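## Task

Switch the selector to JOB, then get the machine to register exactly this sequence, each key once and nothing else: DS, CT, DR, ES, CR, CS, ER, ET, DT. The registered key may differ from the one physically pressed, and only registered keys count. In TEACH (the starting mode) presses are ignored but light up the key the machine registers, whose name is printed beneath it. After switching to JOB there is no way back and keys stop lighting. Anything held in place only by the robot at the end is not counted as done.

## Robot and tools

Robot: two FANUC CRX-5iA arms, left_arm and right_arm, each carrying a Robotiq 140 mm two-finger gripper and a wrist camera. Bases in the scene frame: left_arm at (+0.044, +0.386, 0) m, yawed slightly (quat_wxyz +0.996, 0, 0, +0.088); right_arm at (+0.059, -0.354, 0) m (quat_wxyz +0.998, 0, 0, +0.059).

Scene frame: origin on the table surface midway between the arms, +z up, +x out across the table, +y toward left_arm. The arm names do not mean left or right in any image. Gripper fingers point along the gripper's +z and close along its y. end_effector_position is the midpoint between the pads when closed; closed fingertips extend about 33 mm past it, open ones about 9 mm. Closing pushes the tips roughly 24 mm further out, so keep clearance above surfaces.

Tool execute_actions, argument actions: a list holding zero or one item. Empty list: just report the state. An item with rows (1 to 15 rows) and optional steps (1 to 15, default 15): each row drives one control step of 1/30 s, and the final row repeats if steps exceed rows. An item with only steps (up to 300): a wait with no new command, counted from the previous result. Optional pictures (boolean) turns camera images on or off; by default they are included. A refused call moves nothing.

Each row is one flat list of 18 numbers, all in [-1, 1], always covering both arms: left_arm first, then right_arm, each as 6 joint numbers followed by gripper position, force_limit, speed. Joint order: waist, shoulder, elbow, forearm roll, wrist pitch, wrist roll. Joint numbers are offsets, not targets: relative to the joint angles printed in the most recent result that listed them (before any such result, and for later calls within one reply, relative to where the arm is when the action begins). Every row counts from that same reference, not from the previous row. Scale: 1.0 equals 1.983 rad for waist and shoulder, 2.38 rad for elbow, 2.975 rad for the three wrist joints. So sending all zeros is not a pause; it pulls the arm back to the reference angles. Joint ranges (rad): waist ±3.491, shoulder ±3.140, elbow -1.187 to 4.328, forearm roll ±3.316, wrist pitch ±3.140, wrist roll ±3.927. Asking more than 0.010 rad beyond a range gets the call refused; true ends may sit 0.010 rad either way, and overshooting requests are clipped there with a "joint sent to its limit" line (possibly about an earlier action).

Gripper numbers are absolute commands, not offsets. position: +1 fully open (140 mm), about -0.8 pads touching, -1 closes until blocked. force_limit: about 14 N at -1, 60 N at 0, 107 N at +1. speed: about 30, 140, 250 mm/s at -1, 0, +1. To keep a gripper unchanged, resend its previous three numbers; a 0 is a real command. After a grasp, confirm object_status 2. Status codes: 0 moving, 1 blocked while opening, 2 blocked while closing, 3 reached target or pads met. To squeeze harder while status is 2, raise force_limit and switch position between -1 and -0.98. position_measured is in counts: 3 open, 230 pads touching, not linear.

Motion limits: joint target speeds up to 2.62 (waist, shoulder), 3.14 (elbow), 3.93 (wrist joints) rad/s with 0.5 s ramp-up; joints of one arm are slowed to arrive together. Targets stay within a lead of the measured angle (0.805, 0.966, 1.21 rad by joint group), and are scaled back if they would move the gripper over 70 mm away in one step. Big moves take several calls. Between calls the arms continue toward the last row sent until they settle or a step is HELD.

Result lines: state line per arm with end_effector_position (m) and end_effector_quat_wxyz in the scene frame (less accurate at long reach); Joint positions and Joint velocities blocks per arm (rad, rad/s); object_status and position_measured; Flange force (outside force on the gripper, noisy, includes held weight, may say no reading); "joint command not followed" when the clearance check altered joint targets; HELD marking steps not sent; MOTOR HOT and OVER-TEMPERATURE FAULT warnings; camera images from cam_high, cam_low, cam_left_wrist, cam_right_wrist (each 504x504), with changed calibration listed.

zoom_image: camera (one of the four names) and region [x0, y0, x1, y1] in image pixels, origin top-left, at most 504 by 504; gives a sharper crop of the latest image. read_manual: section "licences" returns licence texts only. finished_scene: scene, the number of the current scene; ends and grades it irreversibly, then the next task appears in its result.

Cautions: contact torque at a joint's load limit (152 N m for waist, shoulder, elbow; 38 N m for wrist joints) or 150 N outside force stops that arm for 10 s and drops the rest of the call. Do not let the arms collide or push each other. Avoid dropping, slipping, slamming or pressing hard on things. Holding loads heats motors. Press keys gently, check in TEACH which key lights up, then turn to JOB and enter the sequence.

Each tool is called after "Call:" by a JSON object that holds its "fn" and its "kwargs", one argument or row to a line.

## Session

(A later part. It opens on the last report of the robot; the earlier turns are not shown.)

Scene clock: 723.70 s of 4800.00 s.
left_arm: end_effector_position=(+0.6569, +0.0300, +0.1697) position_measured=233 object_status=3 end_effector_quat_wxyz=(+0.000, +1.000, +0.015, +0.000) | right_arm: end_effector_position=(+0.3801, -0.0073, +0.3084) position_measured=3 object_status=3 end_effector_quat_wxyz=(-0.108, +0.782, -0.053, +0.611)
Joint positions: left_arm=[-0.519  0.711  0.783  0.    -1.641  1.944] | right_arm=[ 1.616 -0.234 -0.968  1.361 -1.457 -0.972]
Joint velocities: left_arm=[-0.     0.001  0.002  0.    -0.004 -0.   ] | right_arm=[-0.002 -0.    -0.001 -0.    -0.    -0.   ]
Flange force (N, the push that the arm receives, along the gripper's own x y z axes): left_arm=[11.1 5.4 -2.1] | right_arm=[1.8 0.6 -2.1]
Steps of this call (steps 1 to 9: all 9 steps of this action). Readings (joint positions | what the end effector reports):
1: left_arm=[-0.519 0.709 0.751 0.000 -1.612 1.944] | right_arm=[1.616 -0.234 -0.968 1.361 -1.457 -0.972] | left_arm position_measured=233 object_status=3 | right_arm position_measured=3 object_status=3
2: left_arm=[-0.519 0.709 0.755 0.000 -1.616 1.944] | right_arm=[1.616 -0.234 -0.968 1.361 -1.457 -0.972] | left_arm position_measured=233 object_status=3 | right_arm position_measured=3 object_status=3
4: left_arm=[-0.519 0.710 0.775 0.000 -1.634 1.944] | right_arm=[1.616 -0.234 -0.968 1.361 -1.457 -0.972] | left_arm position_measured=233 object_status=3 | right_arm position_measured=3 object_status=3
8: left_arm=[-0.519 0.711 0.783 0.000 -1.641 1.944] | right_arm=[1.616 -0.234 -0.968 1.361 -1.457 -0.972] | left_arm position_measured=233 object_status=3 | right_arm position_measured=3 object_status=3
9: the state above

Call:
{"fn": "execute_actions", "kwargs": {
  "actions": [
    {"rows": [[0.18548, -0.22965, -0.18733, 0, -0.00322, 0, -1, 0, 0, -0.47332, 0.12693, 0.28937, -0.32733, 0.16504, 0.53782, -0.4, 0, 0]], "steps": 15}
  ],
  "pictures": false
}}

Call:
{"fn": "execute_actions", "kwargs": {
  "actions": [
    {"steps": 25}
  ]
}}

Scene clock: 745.87 s of 4800.00 s.
left_arm: end_effector_position=(+0.6230, +0.1935, +0.2362) position_measured=233 object_status=3 end_effector_quat_wxyz=(+0.000, +0.991, +0.133, +0.000) | right_arm: end_effector_position=(+0.4815, -0.0772, +0.2292) position_measured=107 object_status=0 end_effector_quat_wxyz=(+0.072, +0.904, -0.070, +0.416)
Joint positions: left_arm=[-0.284  0.42   0.497  0.    -1.648  1.944] | right_arm=[ 1.225 -0.125 -0.67   0.94  -1.245 -0.351]
Joint velocities: left_arm=[ 0.588 -0.73  -0.713  0.    -0.014  0.001] | right_arm=[-1.113  0.29   0.792 -1.116  0.561  1.977]
Flange force (N, the push that the arm receives, along the gripper's own x y z axes): left_arm=[7.4 -0.8 -2.9] | right_arm=[-2.1 -0.1 -2.7]
Steps of this call (steps 1 to 15: the robot went on to your last target; steps 16 to 90: nothing new was sent; then 18.67 s passed at rest; steps 91 to 105: all 15 steps of this action). Readings (joint positions | what the end effector reports):
91: left_arm=[-0.519 0.711 0.783 0.000 -1.642 1.944] | right_arm=[1.616 -0.234 -0.968 1.361 -1.457 -0.972] | left_arm position_measured=233 object_status=3 | right_arm position_measured=3 object_status=0
92: left_arm=[-0.516 0.707 0.779 0.000 -1.642 1.944] | right_arm=[1.612 -0.233 -0.964 1.356 -1.455 -0.966] | left_arm position_measured=233 object_status=3 | right_arm position_measured=8 object_status=0
94: left_arm=[-0.496 0.682 0.754 0.000 -1.642 1.944] | right_arm=[1.587 -0.225 -0.943 1.325 -1.439 -0.928] | left_arm position_measured=233 object_status=3 | right_arm position_measured=23 object_status=0
98: left_arm=[-0.420 0.588 0.662 0.000 -1.644 1.944] | right_arm=[1.472 -0.190 -0.848 1.191 -1.372 -0.755] | left_arm position_measured=233 object_status=3 | right_arm position_measured=54 object_status=0
105: the state above

Scene clock: 746.70 s of 4800.00 s.
left_arm: end_effector_position=(+0.5799, +0.2700, +0.2599) position_measured=233 object_status=3 end_effector_quat_wxyz=(+0.000, +0.980, +0.198, +0.000) | right_arm: end_effector_position=(+0.6068, -0.1252, +0.1970) position_measured=179 object_status=3 end_effector_quat_wxyz=(-0.003, +0.973, +0.013, +0.229)
Joint positions: left_arm=[-0.151  0.256  0.337  0.    -1.651  1.944] | right_arm=[ 0.678  0.018 -0.279  0.387 -0.966  0.628]
Joint velocities: left_arm=[ 0.     0.     0.002 -0.     0.001  0.001] | right_arm=[-0.001 -0.001  0.001 -0.     0.     0.   ]
Flange force (N, the push that the arm receives, along the gripper's own x y z axes): left_arm=[4.5 1.2 -0.3] | right_arm=[0.6 -0.3 -2.5]
Steps of this call (steps 1 to 25: the robot went on to your last target). Readings (joint positions | what the end effector reports):
1: left_arm=[-0.264 0.395 0.473 0.000 -1.648 1.944] | right_arm=[1.187 -0.115 -0.643 0.902 -1.226 -0.283] | left_arm position_measured=233 object_status=3 | right_arm position_measured=114 object_status=0
2: left_arm=[-0.243 0.370 0.449 0.000 -1.649 1.944] | right_arm=[1.148 -0.105 -0.615 0.862 -1.206 -0.213] | left_arm position_measured=233 object_status=3 | right_arm position_measured=122 object_status=0
4: left_arm=[-0.203 0.320 0.400 0.000 -1.650 1.944] | right_arm=[1.067 -0.084 -0.557 0.780 -1.165 -0.068] | left_arm position_measured=233 object_status=3 | right_arm position_measured=137 object_status=0
8: left_arm=[-0.154 0.260 0.341 0.000 -1.651 1.944] | right_arm=[0.904 -0.041 -0.441 0.616 -1.082 0.224] | left_arm position_measured=233 object_status=3 | right_arm position_measured=167 object_status=0
25: the state above
camera_calibration (this result's frames):
cam_left_wrist: T_world_to_cam=[[0.583393, -0.811169, 0.0407059, -0.13568], [-0.782052, -0.547513, 0.297698, 0.537822], [-0.219196, -0.205509, -0.953792, 0.613883], [0, 0, 0, 1]] pos_world=[0.63432, 0.310564, 0.430931]
cam_right_wrist: T_world_to_cam=[[0.0663759, -0.997687, -0.0146755, -0.161641], [-0.982914, -0.0628483, -0.173005, 0.637829], [0.171682, 0.0259081, -0.984812, 0.286306], [0, 0, 0, 1]] pos_world=[0.588506, -0.128598, 0.389933]

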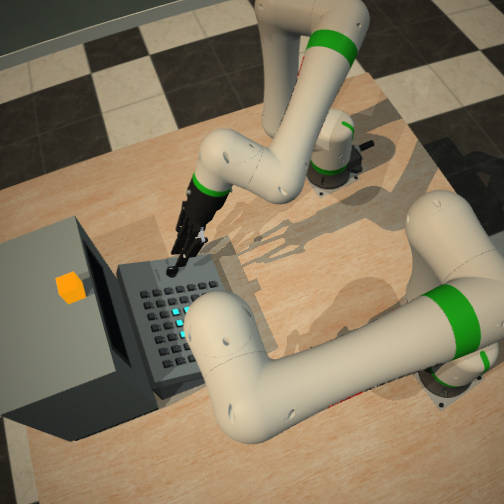

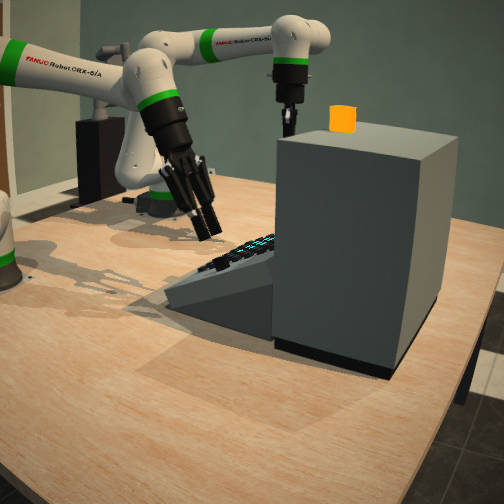

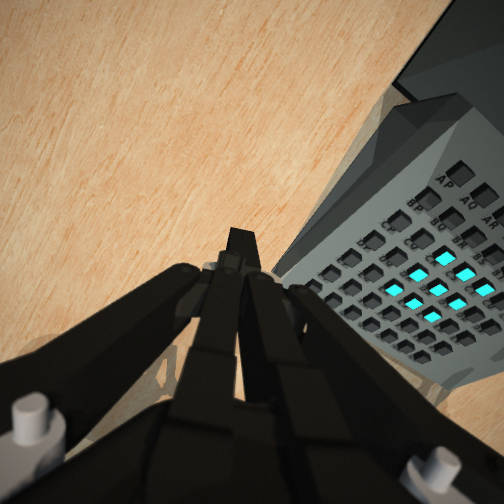

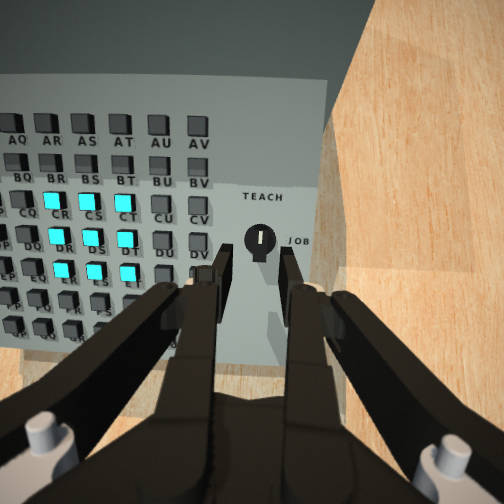

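Call:
{"fn": "zoom_image", "kwargs": {
  "camera": "cam_right_wrist",
  "region": [180, 180, 330, 330]
}}

Call:
{"fn": "zoom_image", "kwargs": {
  "camera": "cam_low",
  "region": [160, 190, 280, 310]
}}

Region (180, 180, 330, 330) of cam_right_wrist's 504x504 image, scaled by 3.360, with more detail than that image has.

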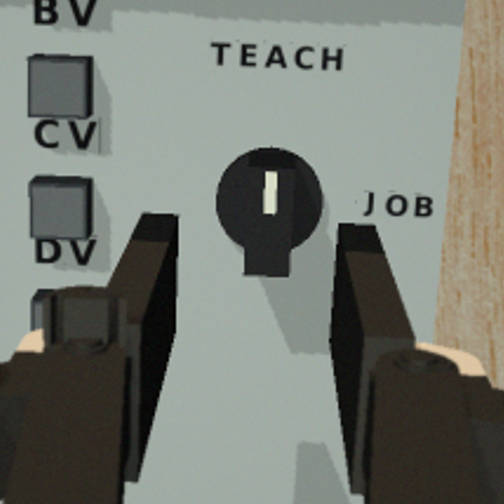

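Region (160, 190, 280, 310) of cam_low's 504x504 image, scaled by 4.200, with more detail than that image has.

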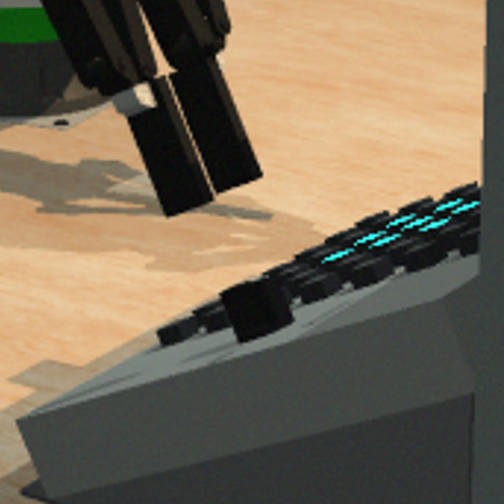

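Call:
{"fn": "execute_actions", "kwargs": {
  "actions": [
    {"rows": [[0, 0, 0, 0, 0, 0, -1, 0, 0, -0.02414, 0.04422, -0.01461, 0.00727, 0.04374, -0.00261, -0.4, 0, 0]], "steps": 14}
  ]
}}

Scene clock: 818.77 s of 4800.00 s.
left_arm: end_effector_position=(+0.5799, +0.2700, +0.2599) position_measured=233 object_status=3 end_effector_quat_wxyz=(+0.000, +0.980, +0.198, +0.000) | right_arm: end_effector_position=(+0.6340, -0.1268, +0.1459) position_measured=179 object_status=3 end_effector_quat_wxyz=(-0.003, +0.973, +0.013, +0.229)
Joint positions: left_arm=[-0.151  0.256  0.337  0.    -1.651  1.944] | right_arm=[ 0.63   0.105 -0.314  0.409 -0.836  0.621]
Joint velocities: left_arm=[ 0.     0.001 -0.001  0.     0.    -0.   ] | right_arm=[ 0.001  0.001 -0.001 -0.     0.    -0.   ]
Flange force (N, the push that the arm receives, along the gripper's own x y z axes): left_arm=[5.1 0.8 -1.3] | right_arm=[3.9 -5.0 0.0]
Steps of this call (steps 1 to 30: the robot went on to your last target; steps 31 to 90: nothing new was sent; then 68.60 s passed at rest; steps 91 to 104: all 14 steps of this action). Readings (joint positions | what the end effector reports):
91: left_arm=[-0.151 0.256 0.337 0.000 -1.651 1.944] | right_arm=[0.677 0.018 -0.279 0.387 -0.966 0.628] | left_arm position_measured=233 object_status=3 | right_arm position_measured=179 object_status=3
92: left_arm=[-0.151 0.256 0.337 0.000 -1.651 1.944] | right_arm=[0.675 0.022 -0.280 0.388 -0.960 0.628] | left_arm position_measured=233 object_status=3 | right_arm position_measured=179 object_status=3
94: left_arm=[-0.151 0.256 0.337 0.000 -1.651 1.944] | right_arm=[0.661 0.047 -0.291 0.395 -0.922 0.627] | left_arm position_measured=233 object_status=3 | right_arm position_measured=179 object_status=3
98: left_arm=[-0.151 0.256 0.337 0.000 -1.651 1.944] | right_arm=[0.631 0.104 -0.313 0.408 -0.840 0.621] | left_arm position_measured=233 object_status=3 | right_arm position_measured=179 object_status=3
104: the state above
camera_calibration (this result's frames):
cam_left_wrist: T_world_to_cam=[[0.583394, -0.811169, 0.0407053, -0.135679], [-0.782051, -0.547514, 0.297699, 0.537821], [-0.219197, -0.205509, -0.953792, 0.613884], [0, 0, 0, 1]] pos_world=[0.634319, 0.310564, 0.430932]
cam_right_wrist: T_world_to_cam=[[0.066469, -0.997681, -0.0146332, -0.165924], [-0.982892, -0.0629449, -0.173094, 0.655649], [0.171772, 0.0258883, -0.984797, 0.231259], [0, 0, 0, 1]] pos_world=[0.615737, -0.130257, 0.338804]

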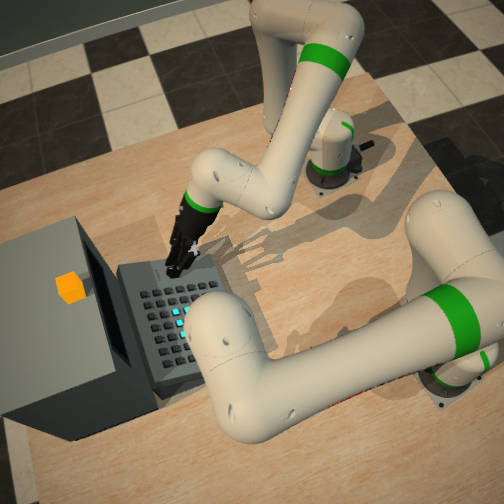

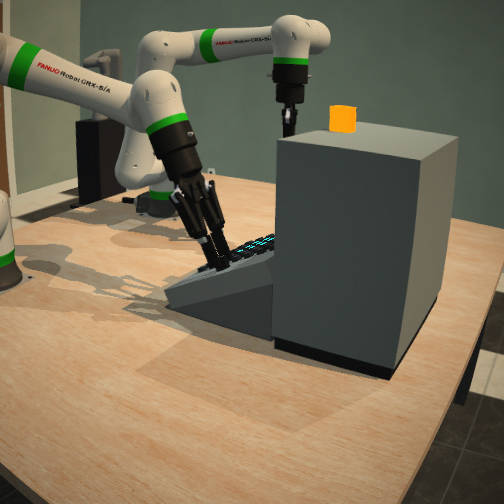

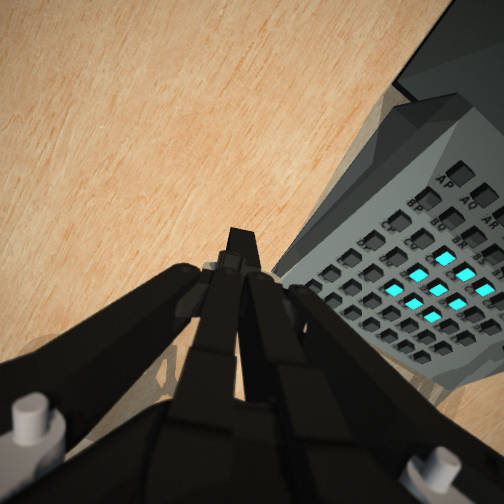

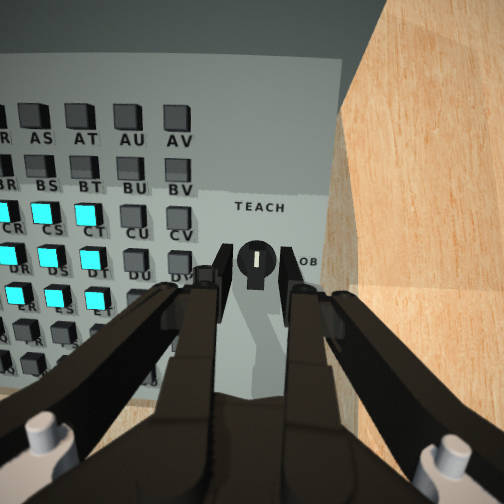

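Call:
{"fn": "execute_actions", "kwargs": {
  "actions": []
}}

Scene clock: 854.60 s of 4800.00 s.
left_arm: end_effector_position=(+0.5799, +0.2700, +0.2599) position_measured=233 object_status=3 end_effector_quat_wxyz=(+0.000, +0.980, +0.198, +0.000) | right_arm: end_effector_position=(+0.6340, -0.1269, +0.1457) position_measured=179 object_status=3 end_effector_quat_wxyz=(-0.003, +0.973, +0.013, +0.229)
Joint positions: left_arm=[-0.151  0.256  0.337  0.    -1.651  1.944] | right_arm=[ 0.63   0.106 -0.314  0.409 -0.836  0.62 ]
Joint velocities: left_arm=[-0.    -0.    -0.001 -0.    -0.001  0.001] | right_arm=[-0.     0.001  0.     0.     0.     0.   ]
Flange force (N, the push that the arm receives, along the gripper's own x y z axes): left_arm=[3.8 -1.3 -0.1] | right_arm=[-1.7 -0.7 -0.7]
Steps of this call (steps 1 to 15: the robot went on to your last target; steps 16 to 90: nothing new was sent; then 32.83 s passed at rest). Readings (joint positions | what the end effector reports):
1: left_arm=[-0.151 0.256 0.337 0.000 -1.651 1.944] | right_arm=[0.630 0.105 -0.314 0.409 -0.836 0.620] | left_arm position_measured=233 object_status=3 | right_arm position_measured=179 object_status=3
2: left_arm=[-0.151 0.256 0.337 0.000 -1.651 1.944] | right_arm=[0.630 0.105 -0.314 0.409 -0.836 0.620] | left_arm position_measured=233 object_status=3 | right_arm position_measured=179 object_status=3
4: left_arm=[-0.151 0.256 0.337 0.000 -1.651 1.944] | right_arm=[0.630 0.106 -0.314 0.409 -0.836 0.620] | left_arm position_measured=233 object_status=3 | right_arm position_measured=179 object_status=3
8: left_arm=[-0.151 0.256 0.337 0.000 -1.651 1.944] | right_arm=[0.630 0.106 -0.314 0.409 -0.836 0.620] | left_arm position_measured=233 object_status=3 | right_arm position_measured=179 object_status=3
90: the state above
All arms were judged still, so your last target was given up. Only a new action makes them travel on or press farther. Fingers that are still opening or closing keep moving.
camera_calibration (this result's frames):
cam_left_wrist: T_world_to_cam=[[0.583394, -0.811168, 0.0407055, -0.13568], [-0.782051, -0.547514, 0.297698, 0.537821], [-0.219197, -0.205509, -0.953792, 0.613884], [0, 0, 0, 1]] pos_world=[0.634319, 0.310564, 0.430932]
cam_right_wrist: T_world_to_cam=[[0.0663461, -0.99769, -0.0145956, -0.165892], [-0.982935, -0.0628358, -0.172886, 0.655603], [0.171569, 0.0258169, -0.984834, 0.231254], [0, 0, 0, 1]] pos_world=[0.615745, -0.130284, 0.33867]

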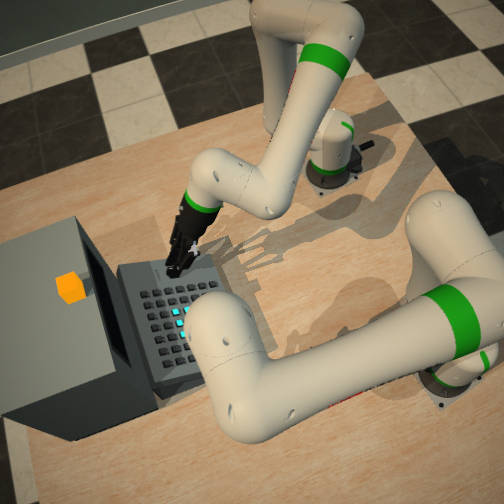

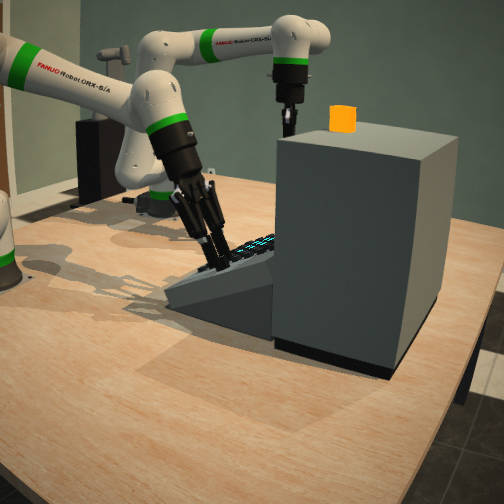

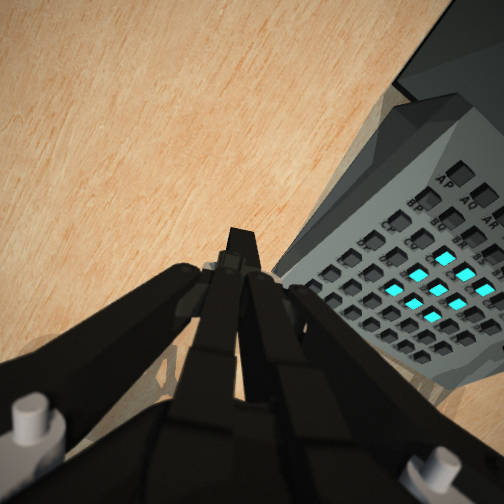

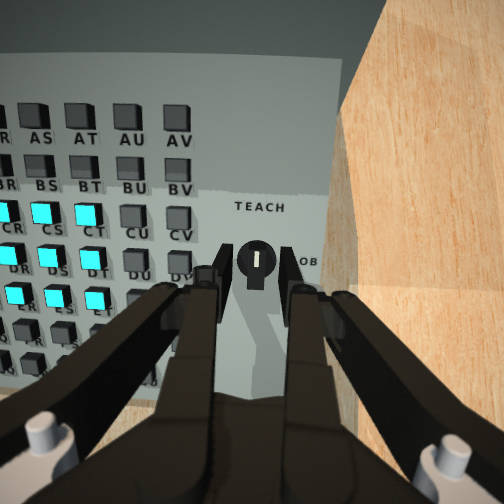

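Call:
{"fn": "execute_actions", "kwargs": {
  "actions": [
    {"rows": [[0,0,0,0,0,0,-1,0,0, 0,0,0,0,0,0,-1,-0.6,-0.3]], "steps": 12}
  ]
}}

Scene clock: 858.33 s of 4800.00 s.
left_arm: end_effector_position=(+0.5799, +0.2700, +0.2599) position_measured=233 object_status=3 end_effector_quat_wxyz=(+0.000, +0.980, +0.198, +0.000) | right_arm: end_effector_position=(+0.6340, -0.1269, +0.1457) position_measured=214 object_status=0 end_effector_quat_wxyz=(-0.003, +0.973, +0.013, +0.229)
Joint positions: left_arm=[-0.151  0.256  0.337  0.    -1.651  1.944] | right_arm=[ 0.63   0.106 -0.314  0.409 -0.836  0.62 ]
Joint velocities: left_arm=[ 0.     0.     0.002 -0.     0.    -0.001] | right_arm=[ 0.001 -0.     0.    -0.001  0.    -0.   ]
Flange force (N, the push that the arm receives, along the gripper's own x y z axes): left_arm=[2.7 -0.7 1.5] | right_arm=[-5.3 5.4 -10.2]
Steps of this call (steps 1 to 90: nothing new was sent; then 0.33 s passed at rest; steps 91 to 102: all 12 steps of this action). Readings (joint positions | what the end effector reports):
91: left_arm=[-0.151 0.256 0.337 0.000 -1.651 1.944] | right_arm=[0.630 0.106 -0.314 0.409 -0.836 0.620] | left_arm position_measured=233 object_status=3 | right_arm position_measured=179 object_status=0
92: left_arm=[-0.151 0.256 0.337 0.000 -1.651 1.944] | right_arm=[0.630 0.106 -0.314 0.409 -0.836 0.620] | left_arm position_measured=233 object_status=3 | right_arm position_measured=183 object_status=0
94: left_arm=[-0.151 0.256 0.337 0.000 -1.651 1.944] | right_arm=[0.630 0.106 -0.314 0.409 -0.836 0.620] | left_arm position_measured=233 object_status=3 | right_arm position_measured=194 object_status=0
98: left_arm=[-0.151 0.256 0.337 0.000 -1.651 1.944] | right_arm=[0.630 0.106 -0.314 0.409 -0.836 0.620] | left_arm position_measured=233 object_status=3 | right_arm position_measured=214 object_status=0
102: the state above
camera_calibration (this result's frames):
cam_left_wrist: T_world_to_cam=[[0.583394, -0.811168, 0.0407053, -0.13568], [-0.782051, -0.547514, 0.297699, 0.537821], [-0.219197, -0.205509, -0.953792, 0.613884], [0, 0, 0, 1]] pos_world=[0.634319, 0.310564, 0.430932]
cam_right_wrist: T_world_to_cam=[[0.0662489, -0.997697, -0.0145787, -0.165899], [-0.982945, -0.0627434, -0.172865, 0.655624], [0.171553, 0.0257822, -0.984838, 0.231246], [0, 0, 0, 1]] pos_world=[0.615762, -0.130343, 0.338656]

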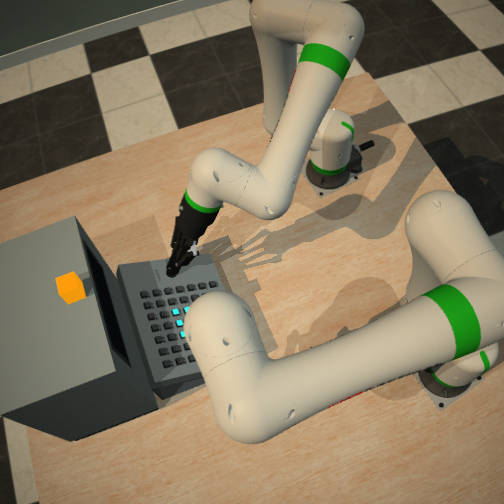

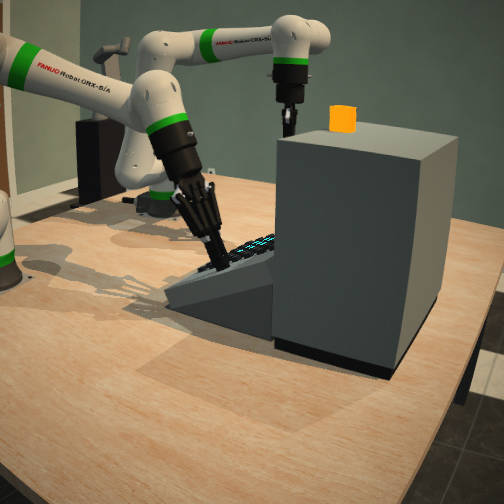

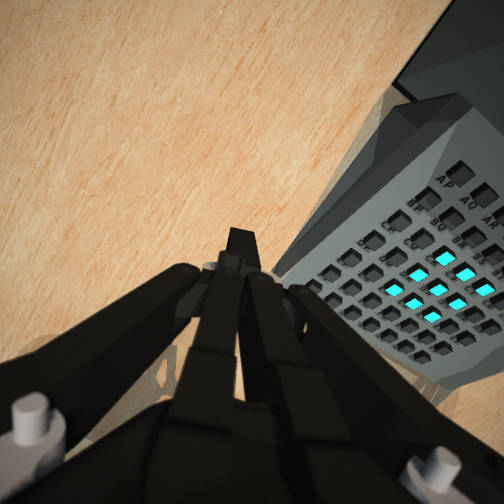

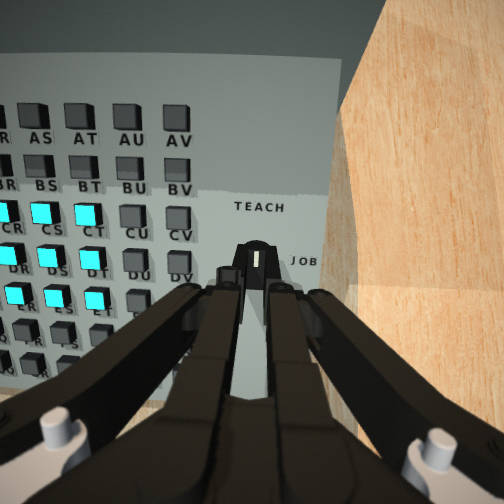

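Call:
{"fn": "execute_actions", "kwargs": {
  "actions": [
    {"rows": [[0,0,0,0,0,0,-1,0,0, 0,0,0,0,0,-0.03,-1,-0.6,-0.3],[0,0,0,0,0,0,-1,0,0, 0,0,0,0,0,-0.06,-1,-0.6,-0.3],[0,0,0,0,0,0,-1,0,0, 0,0,0,0,0,-0.09,-1,-0.6,-0.3],[0,0,0,0,0,0,-1,0,0, 0,0,0,0,0,-0.12,-1,-0.6,-0.3],[0,0,0,0,0,0,-1,0,0, 0,0,0,0,0,-0.15,-1,-0.6,-0.3],[0,0,0,0,0,0,-1,0,0, 0,0,0,0,0,-0.18,-1,-0.6,-0.3]], "steps": 15}
  ]
}}

Call:
{"fn": "execute_actions", "kwargs": {
  "actions": [
    {"steps": 6}
  ]
}}

Scene clock: 865.80 s of 4800.00 s.
left_arm: end_effector_position=(+0.5799, +0.2700, +0.2599) position_measured=233 object_status=3 end_effector_quat_wxyz=(+0.000, +0.980, +0.198, +0.000) | right_arm: end_effector_position=(+0.6340, -0.1269, +0.1457) position_measured=214 object_status=2 end_effector_quat_wxyz=(-0.062, +0.943, -0.239, +0.221)
Joint positions: left_arm=[-0.151  0.256  0.337  0.    -1.651  1.944] | right_arm=[ 0.63   0.106 -0.314  0.409 -0.836  0.097]
Joint velocities: left_arm=[-0.002  0.001 -0.    -0.    -0.     0.001] | right_arm=[-0.     0.    -0.001 -0.    -0.001 -0.41 ]
Flange force (N, the push that the arm receives, along the gripper's own x y z axes): left_arm=[2.5 0.4 0.5] | right_arm=[1.5 19.5 -16.8]
Steps of this call (steps 1 to 15: the robot went on to your last target; steps 16 to 90: nothing new was sent; then 3.97 s passed at rest; steps 91 to 105: all 15 steps of this action). Readings (joint positions | what the end effector reports):
91: left_arm=[-0.151 0.256 0.337 0.000 -1.651 1.944] | right_arm=[0.630 0.106 -0.314 0.409 -0.836 0.620] | left_arm position_measured=233 object_status=3 | right_arm position_measured=214 object_status=2
92: left_arm=[-0.151 0.256 0.337 0.000 -1.651 1.944] | right_arm=[0.630 0.106 -0.314 0.409 -0.836 0.614] | left_arm position_measured=233 object_status=3 | right_arm position_measured=214 object_status=2
94: left_arm=[-0.151 0.256 0.337 0.000 -1.651 1.944] | right_arm=[0.630 0.106 -0.314 0.409 -0.836 0.576] | left_arm position_measured=233 object_status=3 | right_arm position_measured=214 object_status=2
98: left_arm=[-0.151 0.256 0.337 0.000 -1.651 1.944] | right_arm=[0.630 0.106 -0.314 0.409 -0.836 0.396] | left_arm position_measured=233 object_status=3 | right_arm position_measured=214 object_status=2
105: the state above
camera_calibration (this result's frames):
cam_left_wrist: T_world_to_cam=[[0.583394, -0.811168, 0.0407053, -0.13568], [-0.782051, -0.547514, 0.297698, 0.537821], [-0.219197, -0.205509, -0.953792, 0.613884], [0, 0, 0, 1]] pos_world=[0.634319, 0.310564, 0.430932]
cam_right_wrist: T_world_to_cam=[[-0.386786, -0.89067, -0.238964, 0.167602], [-0.897549, 0.423079, -0.124137, 0.656023], [0.211665, 0.166467, -0.963061, 0.220507], [0, 0, 0, 1]] pos_world=[0.606965, -0.164979, 0.333849]

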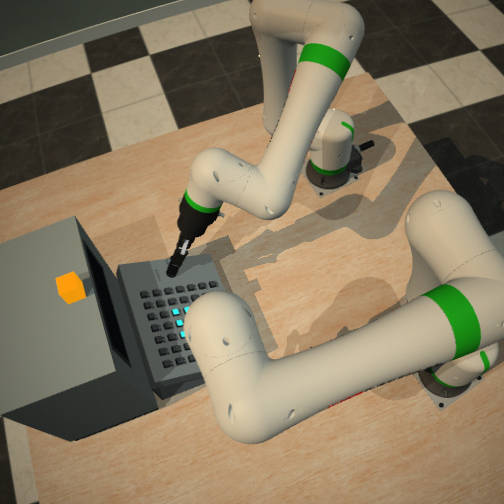

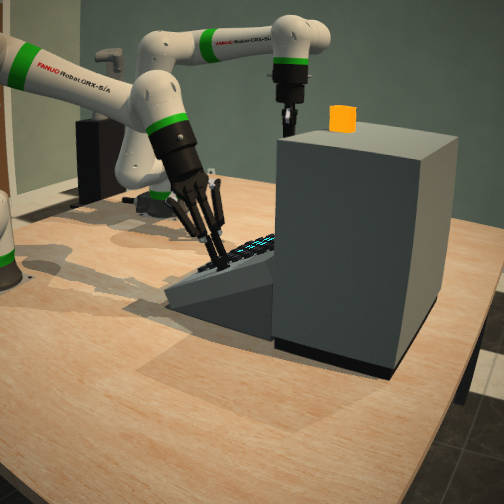

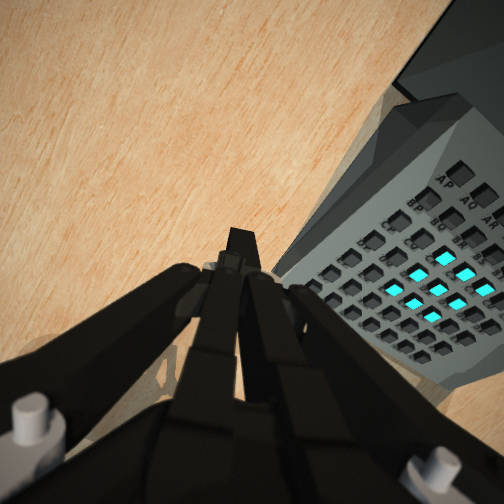

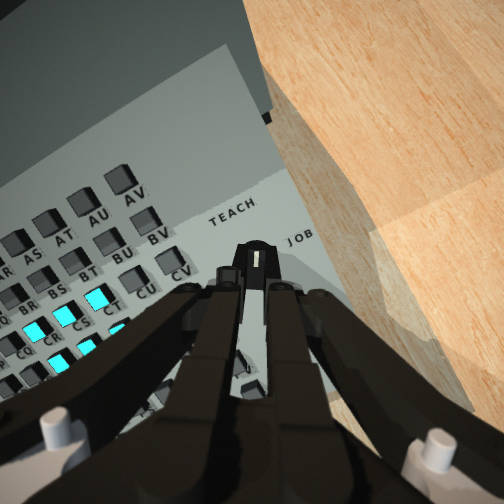

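Scene clock: 866.00 s of 4800.00 s.
left_arm: end_effector_position=(+0.5799, +0.2700, +0.2599) position_measured=233 object_status=3 end_effector_quat_wxyz=(+0.000, +0.980, +0.198, +0.000) | right_arm: end_effector_position=(+0.6340, -0.1270, +0.1457) position_measured=214 object_status=2 end_effector_quat_wxyz=(-0.063, +0.942, -0.245, +0.220)
Joint positions: left_arm=[-0.151  0.256  0.337  0.    -1.651  1.944] | right_arm=[ 0.63   0.106 -0.314  0.409 -0.836  0.085]
Joint velocities: left_arm=[ 0.    -0.001 -0.001  0.     0.    -0.   ] | right_arm=[ 0.001 -0.001  0.    -0.     0.    -0.001]
Flange force (N, the push that the arm receives, along the gripper's own x y z axes): left_arm=[2.5 -0.8 0.1] | right_arm=[2.0 18.6 -19.7]
Steps of this call (steps 1 to 6: the robot went on to your last target). Readings (joint positions | what the end effector reports):
1: left_arm=[-0.151 0.256 0.337 0.000 -1.651 1.944] | right_arm=[0.630 0.106 -0.314 0.409 -0.836 0.088] | left_arm position_measured=233 object_status=3 | right_arm position_measured=214 object_status=2
2: left_arm=[-0.151 0.256 0.337 0.000 -1.651 1.944] | right_arm=[0.630 0.106 -0.314 0.409 -0.836 0.086] | left_arm position_measured=233 object_status=3 | right_arm position_measured=214 object_status=2
4: left_arm=[-0.151 0.256 0.337 0.000 -1.651 1.944] | right_arm=[0.630 0.106 -0.314 0.409 -0.836 0.085] | left_arm position_measured=233 object_status=3 | right_arm position_measured=214 object_status=2
6: the state above
camera_calibration (this result's frames):
cam_left_wrist: T_world_to_cam=[[0.583394, -0.811168, 0.0407054, -0.13568], [-0.782051, -0.547514, 0.297698, 0.537821], [-0.219197, -0.205509, -0.953792, 0.613884], [0, 0, 0, 1]] pos_world=[0.634319, 0.310564, 0.430932]
cam_right_wrist: T_world_to_cam=[[-0.396716, -0.884968, -0.243821, 0.175309], [-0.892791, 0.433737, -0.121642, 0.654017], [0.213403, 0.169424, -0.962161, 0.219652], [0, 0, 0, 1]] pos_world=[0.606574, -0.165743, 0.333641]

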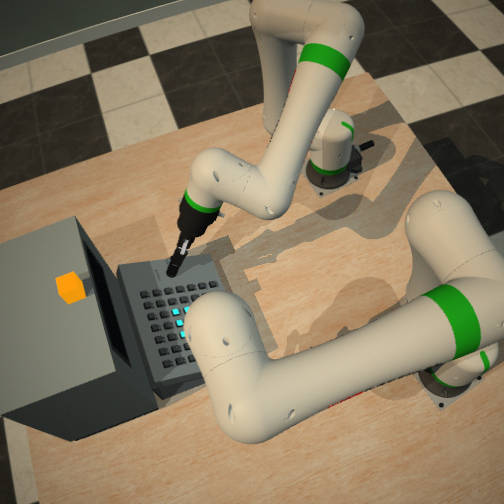

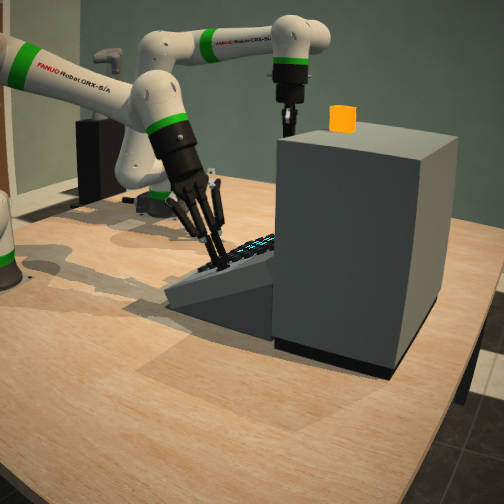

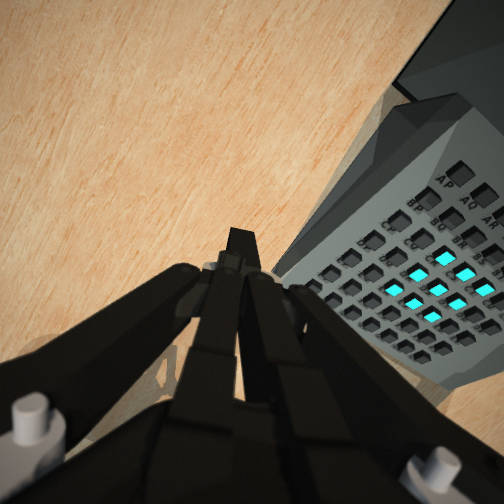

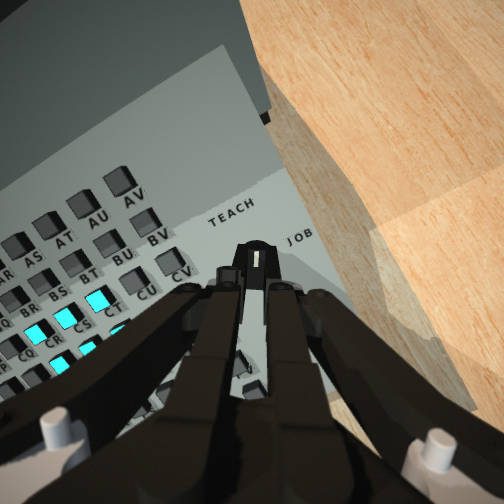

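Call:
{"fn": "execute_actions", "kwargs": {
  "actions": [
    {"rows": [[0,0,0,0,0,0,-1,0,0, 0,0,0,0,0,0,-0.65,-0.6,-0.3],[0,0,0,0,0,0,-1,0,0, 0,0,0,0,0,-0.02,-0.65,-0.6,-0.3],[0,0,0,0,0,0,-1,0,0, 0,0,0,0,0,-0.05,-0.65,-0.6,-0.3],[0,0,0,0,0,0,-1,0,0, 0,0,0,0,0,-0.1,-0.65,-0.6,-0.3],[0,0,0,0,0,0,-1,0,0, 0,0,0,0,0,-0.15,-0.65,-0.6,-0.3],[0,0,0,0,0,0,-1,0,0, 0,0,0,0,0,-0.2,-0.65,-0.6,-0.3],[0,0,0,0,0,0,-1,0,0, 0,0,0,0,0,-0.25,-0.65,-0.6,-0.3],[0,0,0,0,0,0,-1,0,0, 0,0,0,0,0,-0.32,-0.65,-0.6,-0.3]], "steps": 15}
  ],
  "pictures": false
}}

Call:
{"fn": "execute_actions", "kwargs": {
  "actions": [
    {"steps": 12}
  ]
}}

Scene clock: 884.23 s of 4800.00 s.
left_arm: end_effector_position=(+0.5799, +0.2700, +0.2599) position_measured=233 object_status=3 end_effector_quat_wxyz=(+0.000, +0.980, +0.198, +0.000) | right_arm: end_effector_position=(+0.6340, -0.1270, +0.1457) position_measured=211 object_status=3 end_effector_quat_wxyz=(-0.134, +0.804, -0.549, +0.186)
Joint positions: left_arm=[-0.151  0.256  0.337  0.    -1.651  1.944] | right_arm=[ 0.63   0.106 -0.314  0.409 -0.837 -0.603]
Joint velocities: left_arm=[ 0.001 -0.001  0.001 -0.     0.002 -0.   ] | right_arm=[-0.    -0.001 -0.    -0.    -0.    -1.984]
Flange force (N, the push that the arm receives, along the gripper's own x y z axes): left_arm=[5.8 1.9 -1.6] | right_arm=[7.1 10.2 -4.1]
Steps of this call (steps 1 to 30: the robot went on to your last target; steps 31 to 90: nothing new was sent; then 14.73 s passed at rest; steps 91 to 105: all 15 steps of this action). Readings (joint positions | what the end effector reports):
91: left_arm=[-0.151 0.256 0.337 0.000 -1.651 1.944] | right_arm=[0.630 0.106 -0.314 0.409 -0.836 0.085] | left_arm position_measured=233 object_status=3 | right_arm position_measured=214 object_status=0
92: left_arm=[-0.151 0.256 0.337 0.000 -1.651 1.944] | right_arm=[0.630 0.106 -0.314 0.409 -0.836 0.084] | left_arm position_measured=233 object_status=3 | right_arm position_measured=214 object_status=0
94: left_arm=[-0.151 0.256 0.337 0.000 -1.651 1.944] | right_arm=[0.630 0.106 -0.314 0.409 -0.836 0.064] | left_arm position_measured=233 object_status=3 | right_arm position_measured=211 object_status=0
98: left_arm=[-0.151 0.256 0.337 0.000 -1.651 1.944] | right_arm=[0.630 0.106 -0.314 0.409 -0.836 -0.081] | left_arm position_measured=233 object_status=3 | right_arm position_measured=211 object_status=0
105: the state above

Scene clock: 884.63 s of 4800.00 s.
left_arm: end_effector_position=(+0.5799, +0.2700, +0.2599) position_measured=233 object_status=3 end_effector_quat_wxyz=(+0.000, +0.980, +0.198, +0.000) | right_arm: end_effector_position=(+0.6340, -0.1270, +0.1457) position_measured=211 object_status=3 end_effector_quat_wxyz=(-0.157, +0.725, -0.650, +0.167)
Joint positions: left_arm=[-0.151  0.256  0.337  0.    -1.651  1.944] | right_arm=[ 0.63   0.106 -0.314  0.409 -0.837 -0.867]
Joint velocities: left_arm=[-0.001  0.001 -0.001  0.    -0.001 -0.   ] | right_arm=[ 0.001 -0.001  0.    -0.     0.    -0.002]
Flange force (N, the push that the arm receives, along the gripper's own x y z axes): left_arm=[5.0 3.2 0.0] | right_arm=[7.3 14.8 -10.8]
Steps of this call (steps 1 to 12: the robot went on to your last target). Readings (joint positions | what the end effector reports):
1: left_arm=[-0.151 0.256 0.337 0.000 -1.651 1.944] | right_arm=[0.630 0.106 -0.314 0.409 -0.837 -0.666] | left_arm position_measured=233 object_status=3 | right_arm position_measured=211 object_status=3
2: left_arm=[-0.151 0.256 0.337 0.000 -1.651 1.944] | right_arm=[0.630 0.106 -0.314 0.409 -0.837 -0.721] | left_arm position_measured=233 object_status=3 | right_arm position_measured=211 object_status=3
4: left_arm=[-0.151 0.256 0.337 0.000 -1.651 1.944] | right_arm=[0.630 0.106 -0.314 0.409 -0.837 -0.804] | left_arm position_measured=233 object_status=3 | right_arm position_measured=211 object_status=3
8: left_arm=[-0.151 0.256 0.337 0.000 -1.651 1.944] | right_arm=[0.630 0.106 -0.314 0.409 -0.837 -0.866] | left_arm position_measured=233 object_status=3 | right_arm position_measured=211 object_status=3
12: the state above
camera_calibration (this result's frames):
cam_left_wrist: T_world_to_cam=[[0.583394, -0.811168, 0.0407056, -0.13568], [-0.782051, -0.547514, 0.297698, 0.537821], [-0.219197, -0.205509, -0.953792, 0.613884], [0, 0, 0, 1]] pos_world=[0.634319, 0.310564, 0.430932]
cam_right_wrist: T_world_to_cam=[[-0.87167, -0.135451, -0.471003, 0.604628], [-0.256054, 0.945318, 0.202017, 0.268187], [0.417884, 0.296695, -0.858688, 0.0910883], [0, 0, 0, 1]] pos_world=[0.557642, -0.19865, 0.30882]

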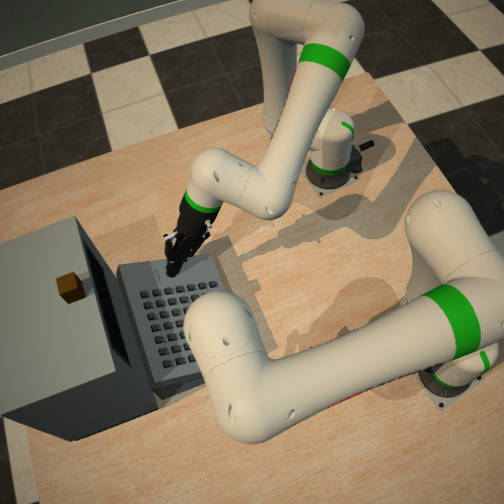

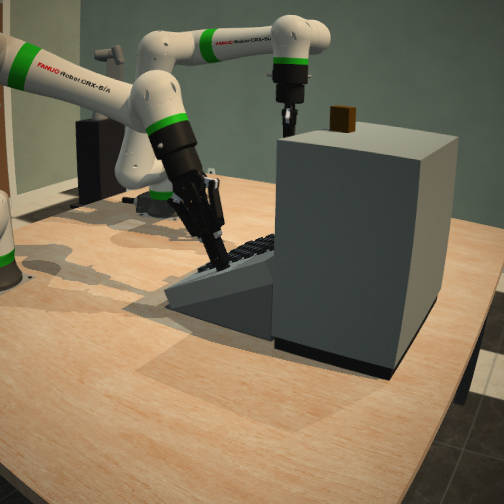

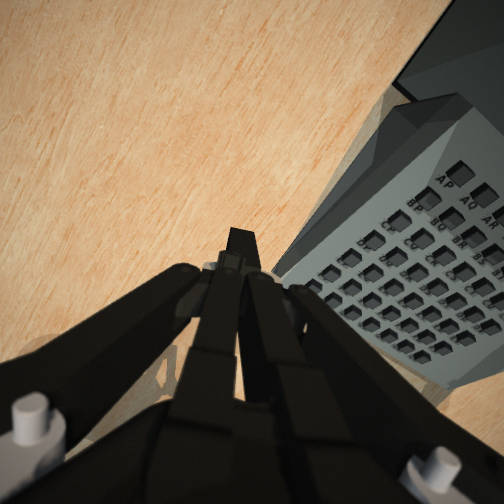

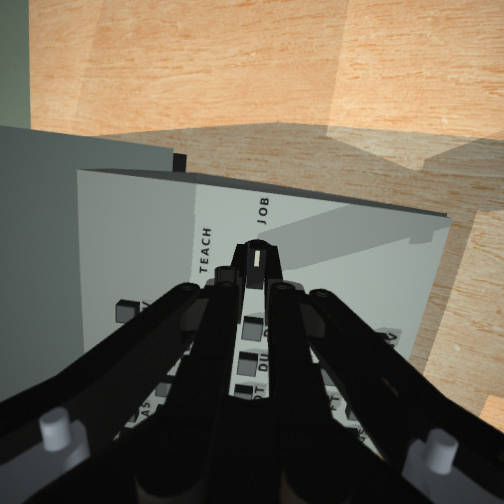

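Call:
{"fn": "execute_actions", "kwargs": {
  "actions": [
    {"rows": [[-0.16205,0.20032,0.14816,0,0.01499,-0.01562,-1,0,0, 0,0,0,0,0,-0.028,-0.65,-0.6,-0.3],[-0.16205,0.20032,0.14816,0,0.01499,-0.01562,-1,0,0, 0,0,0,0,0,-0.028,-0.65,-0.6,-0.3],[-0.16205,0.20032,0.14816,0,0.01499,-0.01562,-1,0,0, 0,0,0,0,0,-0.028,-0.65,-0.6,-0.3],[-0.16205,0.20032,0.14816,0,0.01499,-0.01562,-1,0,0, 0,0,0,0,0,-0.028,-0.65,-0.6,-0.3],[-0.16205,0.20032,0.14816,0,0.01499,-0.01562,-1,0,0, 0,0,0,0,0,-0.028,-0.65,-0.6,-0.3],[-0.16205,0.20032,0.14816,0,0.01499,-0.01562,-1,0,0, 0,0,0,0,0,-0.028,-0.65,-0.6,-0.3],[-0.16205,0.20032,0.14816,0,0.01499,-0.01562,-1,0,0, 0,0,0,0,0,-0.028,-0.4,-0.6,0.5],[-0.16205,0.20032,0.14816,0,0.01499,-0.01562,-1,0,0, 0,0,0,0,0,-0.028,-0.4,-0.6,0.5],[-0.16205,0.20032,0.14816,0,0.01499,-0.01562,-1,0,0, 0,0,0,0,0,-0.028,-0.4,-0.6,0.5],[-0.16205,0.20032,0.14816,0,0.01499,-0.01562,-1,0,0, 0.02414,-0.04422,0.01461,-0.00727,-0.04374,-0.028,-0.4,-0.6,0.5]], "steps": 15}
  ],
  "pictures": false
}}

Call:
{"fn": "execute_actions", "kwargs": {
  "actions": [
    {"steps": 12}
  ]
}}

Scene clock: 935.87 s of 4800.00 s.
left_arm: end_effector_position=(+0.6463, +0.1234, +0.1986) position_measured=233 object_status=3 end_effector_quat_wxyz=(+0.000, +0.998, +0.063, +0.000) | right_arm: end_effector_position=(+0.6142, -0.1248, +0.1855) position_measured=179 object_status=0 end_effector_quat_wxyz=(+0.165, -0.695, +0.681, -0.160)
Joint positions: left_arm=[-0.389  0.55   0.598  0.    -1.618  1.909] | right_arm=[ 0.666  0.039 -0.287  0.393 -0.935 -0.95 ]
Joint velocities: left_arm=[-0.551  0.681  0.605  0.     0.076 -0.08 ] | right_arm=[ 0.232 -0.448  0.159 -0.112 -0.645 -0.   ]
Flange force (N, the push that the arm receives, along the gripper's own x y z axes): left_arm=[9.6 2.4 -1.6] | right_arm=[12.4 13.4 -29.3]
Steps of this call (steps 1 to 30: the robot went on to your last target; steps 31 to 90: nothing new was sent; then 47.73 s passed at rest; steps 91 to 105: all 15 steps of this action). Readings (joint positions | what the end effector reports):
91: left_arm=[-0.151 0.256 0.337 0.000 -1.651 1.944] | right_arm=[0.630 0.106 -0.314 0.409 -0.836 -0.868] | left_arm position_measured=233 object_status=3 | right_arm position_measured=211 object_status=3
92: left_arm=[-0.155 0.260 0.341 0.000 -1.651 1.944] | right_arm=[0.630 0.106 -0.314 0.409 -0.836 -0.874] | left_arm position_measured=233 object_status=3 | right_arm position_measured=211 object_status=3
94: left_arm=[-0.175 0.285 0.363 0.000 -1.648 1.940] | right_arm=[0.630 0.106 -0.314 0.409 -0.836 -0.910] | left_arm position_measured=233 object_status=3 | right_arm position_measured=211 object_status=3
98: left_arm=[-0.255 0.384 0.451 0.000 -1.637 1.929] | right_arm=[0.630 0.106 -0.314 0.409 -0.836 -0.949] | left_arm position_measured=233 object_status=3 | right_arm position_measured=204 object_status=0
105: the state above

Scene clock: 936.27 s of 4800.00 s.
left_arm: end_effector_position=(+0.6559, +0.0641, +0.1698) position_measured=233 object_status=3 end_effector_quat_wxyz=(+0.000, +1.000, +0.015, +0.000) | right_arm: end_effector_position=(+0.6067, -0.1253, +0.1969) position_measured=179 object_status=3 end_effector_quat_wxyz=(+0.165, -0.695, +0.682, -0.159)
Joint positions: left_arm=[-0.473  0.653  0.689  0.    -1.606  1.897] | right_arm=[ 0.677  0.018 -0.279  0.387 -0.967 -0.95 ]
Joint velocities: left_arm=[-0.002  0.001  0.001 -0.     0.001 -0.   ] | right_arm=[ 0.001  0.     0.001  0.    -0.001 -0.   ]
Flange force (N, the push that the arm receives, along the gripper's own x y z axes): left_arm=[4.7 2.7 0.1] | right_arm=[-4.2 -2.6 -0.4]
Steps of this call (steps 1 to 12: the robot went on to your last target). Readings (joint positions | what the end effector reports):
1: left_arm=[-0.408 0.573 0.618 0.000 -1.616 1.906] | right_arm=[0.673 0.027 -0.282 0.390 -0.953 -0.950] | left_arm position_measured=233 object_status=3 | right_arm position_measured=179 object_status=0
2: left_arm=[-0.426 0.596 0.638 0.000 -1.613 1.904] | right_arm=[0.676 0.020 -0.280 0.388 -0.963 -0.950] | left_arm position_measured=233 object_status=3 | right_arm position_measured=179 object_status=0
4: left_arm=[-0.456 0.632 0.670 0.000 -1.609 1.900] | right_arm=[0.677 0.018 -0.279 0.387 -0.966 -0.950] | left_arm position_measured=233 object_status=3 | right_arm position_measured=179 object_status=0
8: left_arm=[-0.472 0.653 0.689 0.000 -1.607 1.897] | right_arm=[0.677 0.018 -0.279 0.387 -0.967 -0.950] | left_arm position_measured=233 object_status=3 | right_arm position_measured=179 object_status=3
12: the state above
camera_calibration (this result's frames):
cam_left_wrist: T_world_to_cam=[[0.252788, -0.966665, 0.040705, -0.116523], [-0.926612, -0.22978, 0.297644, 0.585771], [-0.278369, -0.112959, -0.953809, 0.535139], [0, 0, 0, 1]] pos_world=[0.721204, 0.0824081, 0.340811]
cam_right_wrist: T_world_to_cam=[[-0.879494, -0.0447821, -0.473799, 0.621902], [-0.178373, 0.954009, 0.240936, 0.195548], [0.441219, 0.296415, -0.847032, 0.129453], [0, 0, 0, 1]] pos_world=[0.524723, -0.197076, 0.357193]

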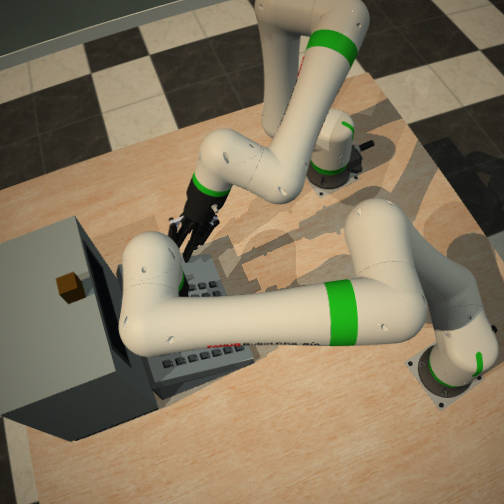

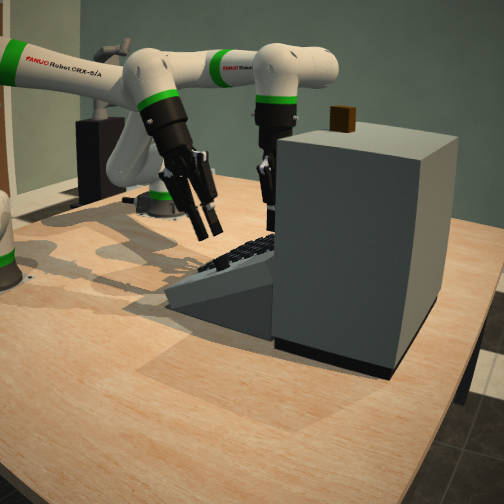

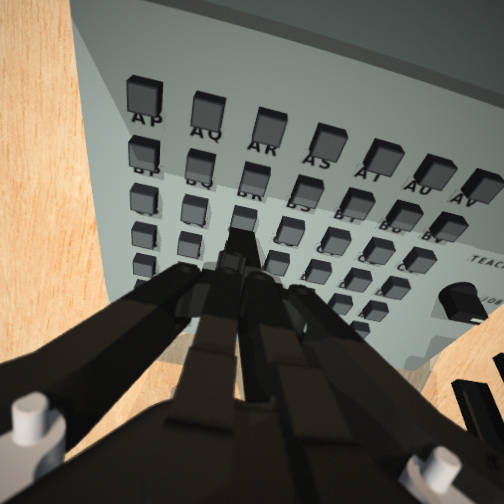

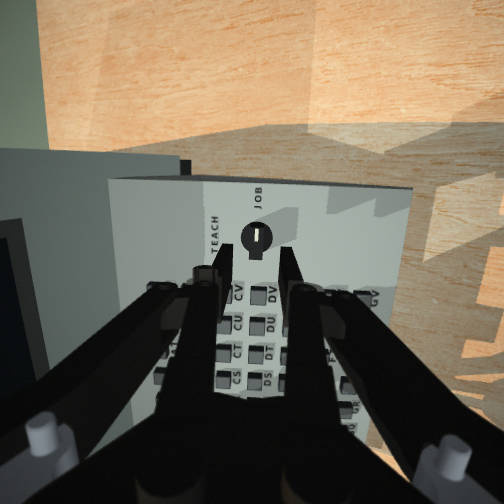

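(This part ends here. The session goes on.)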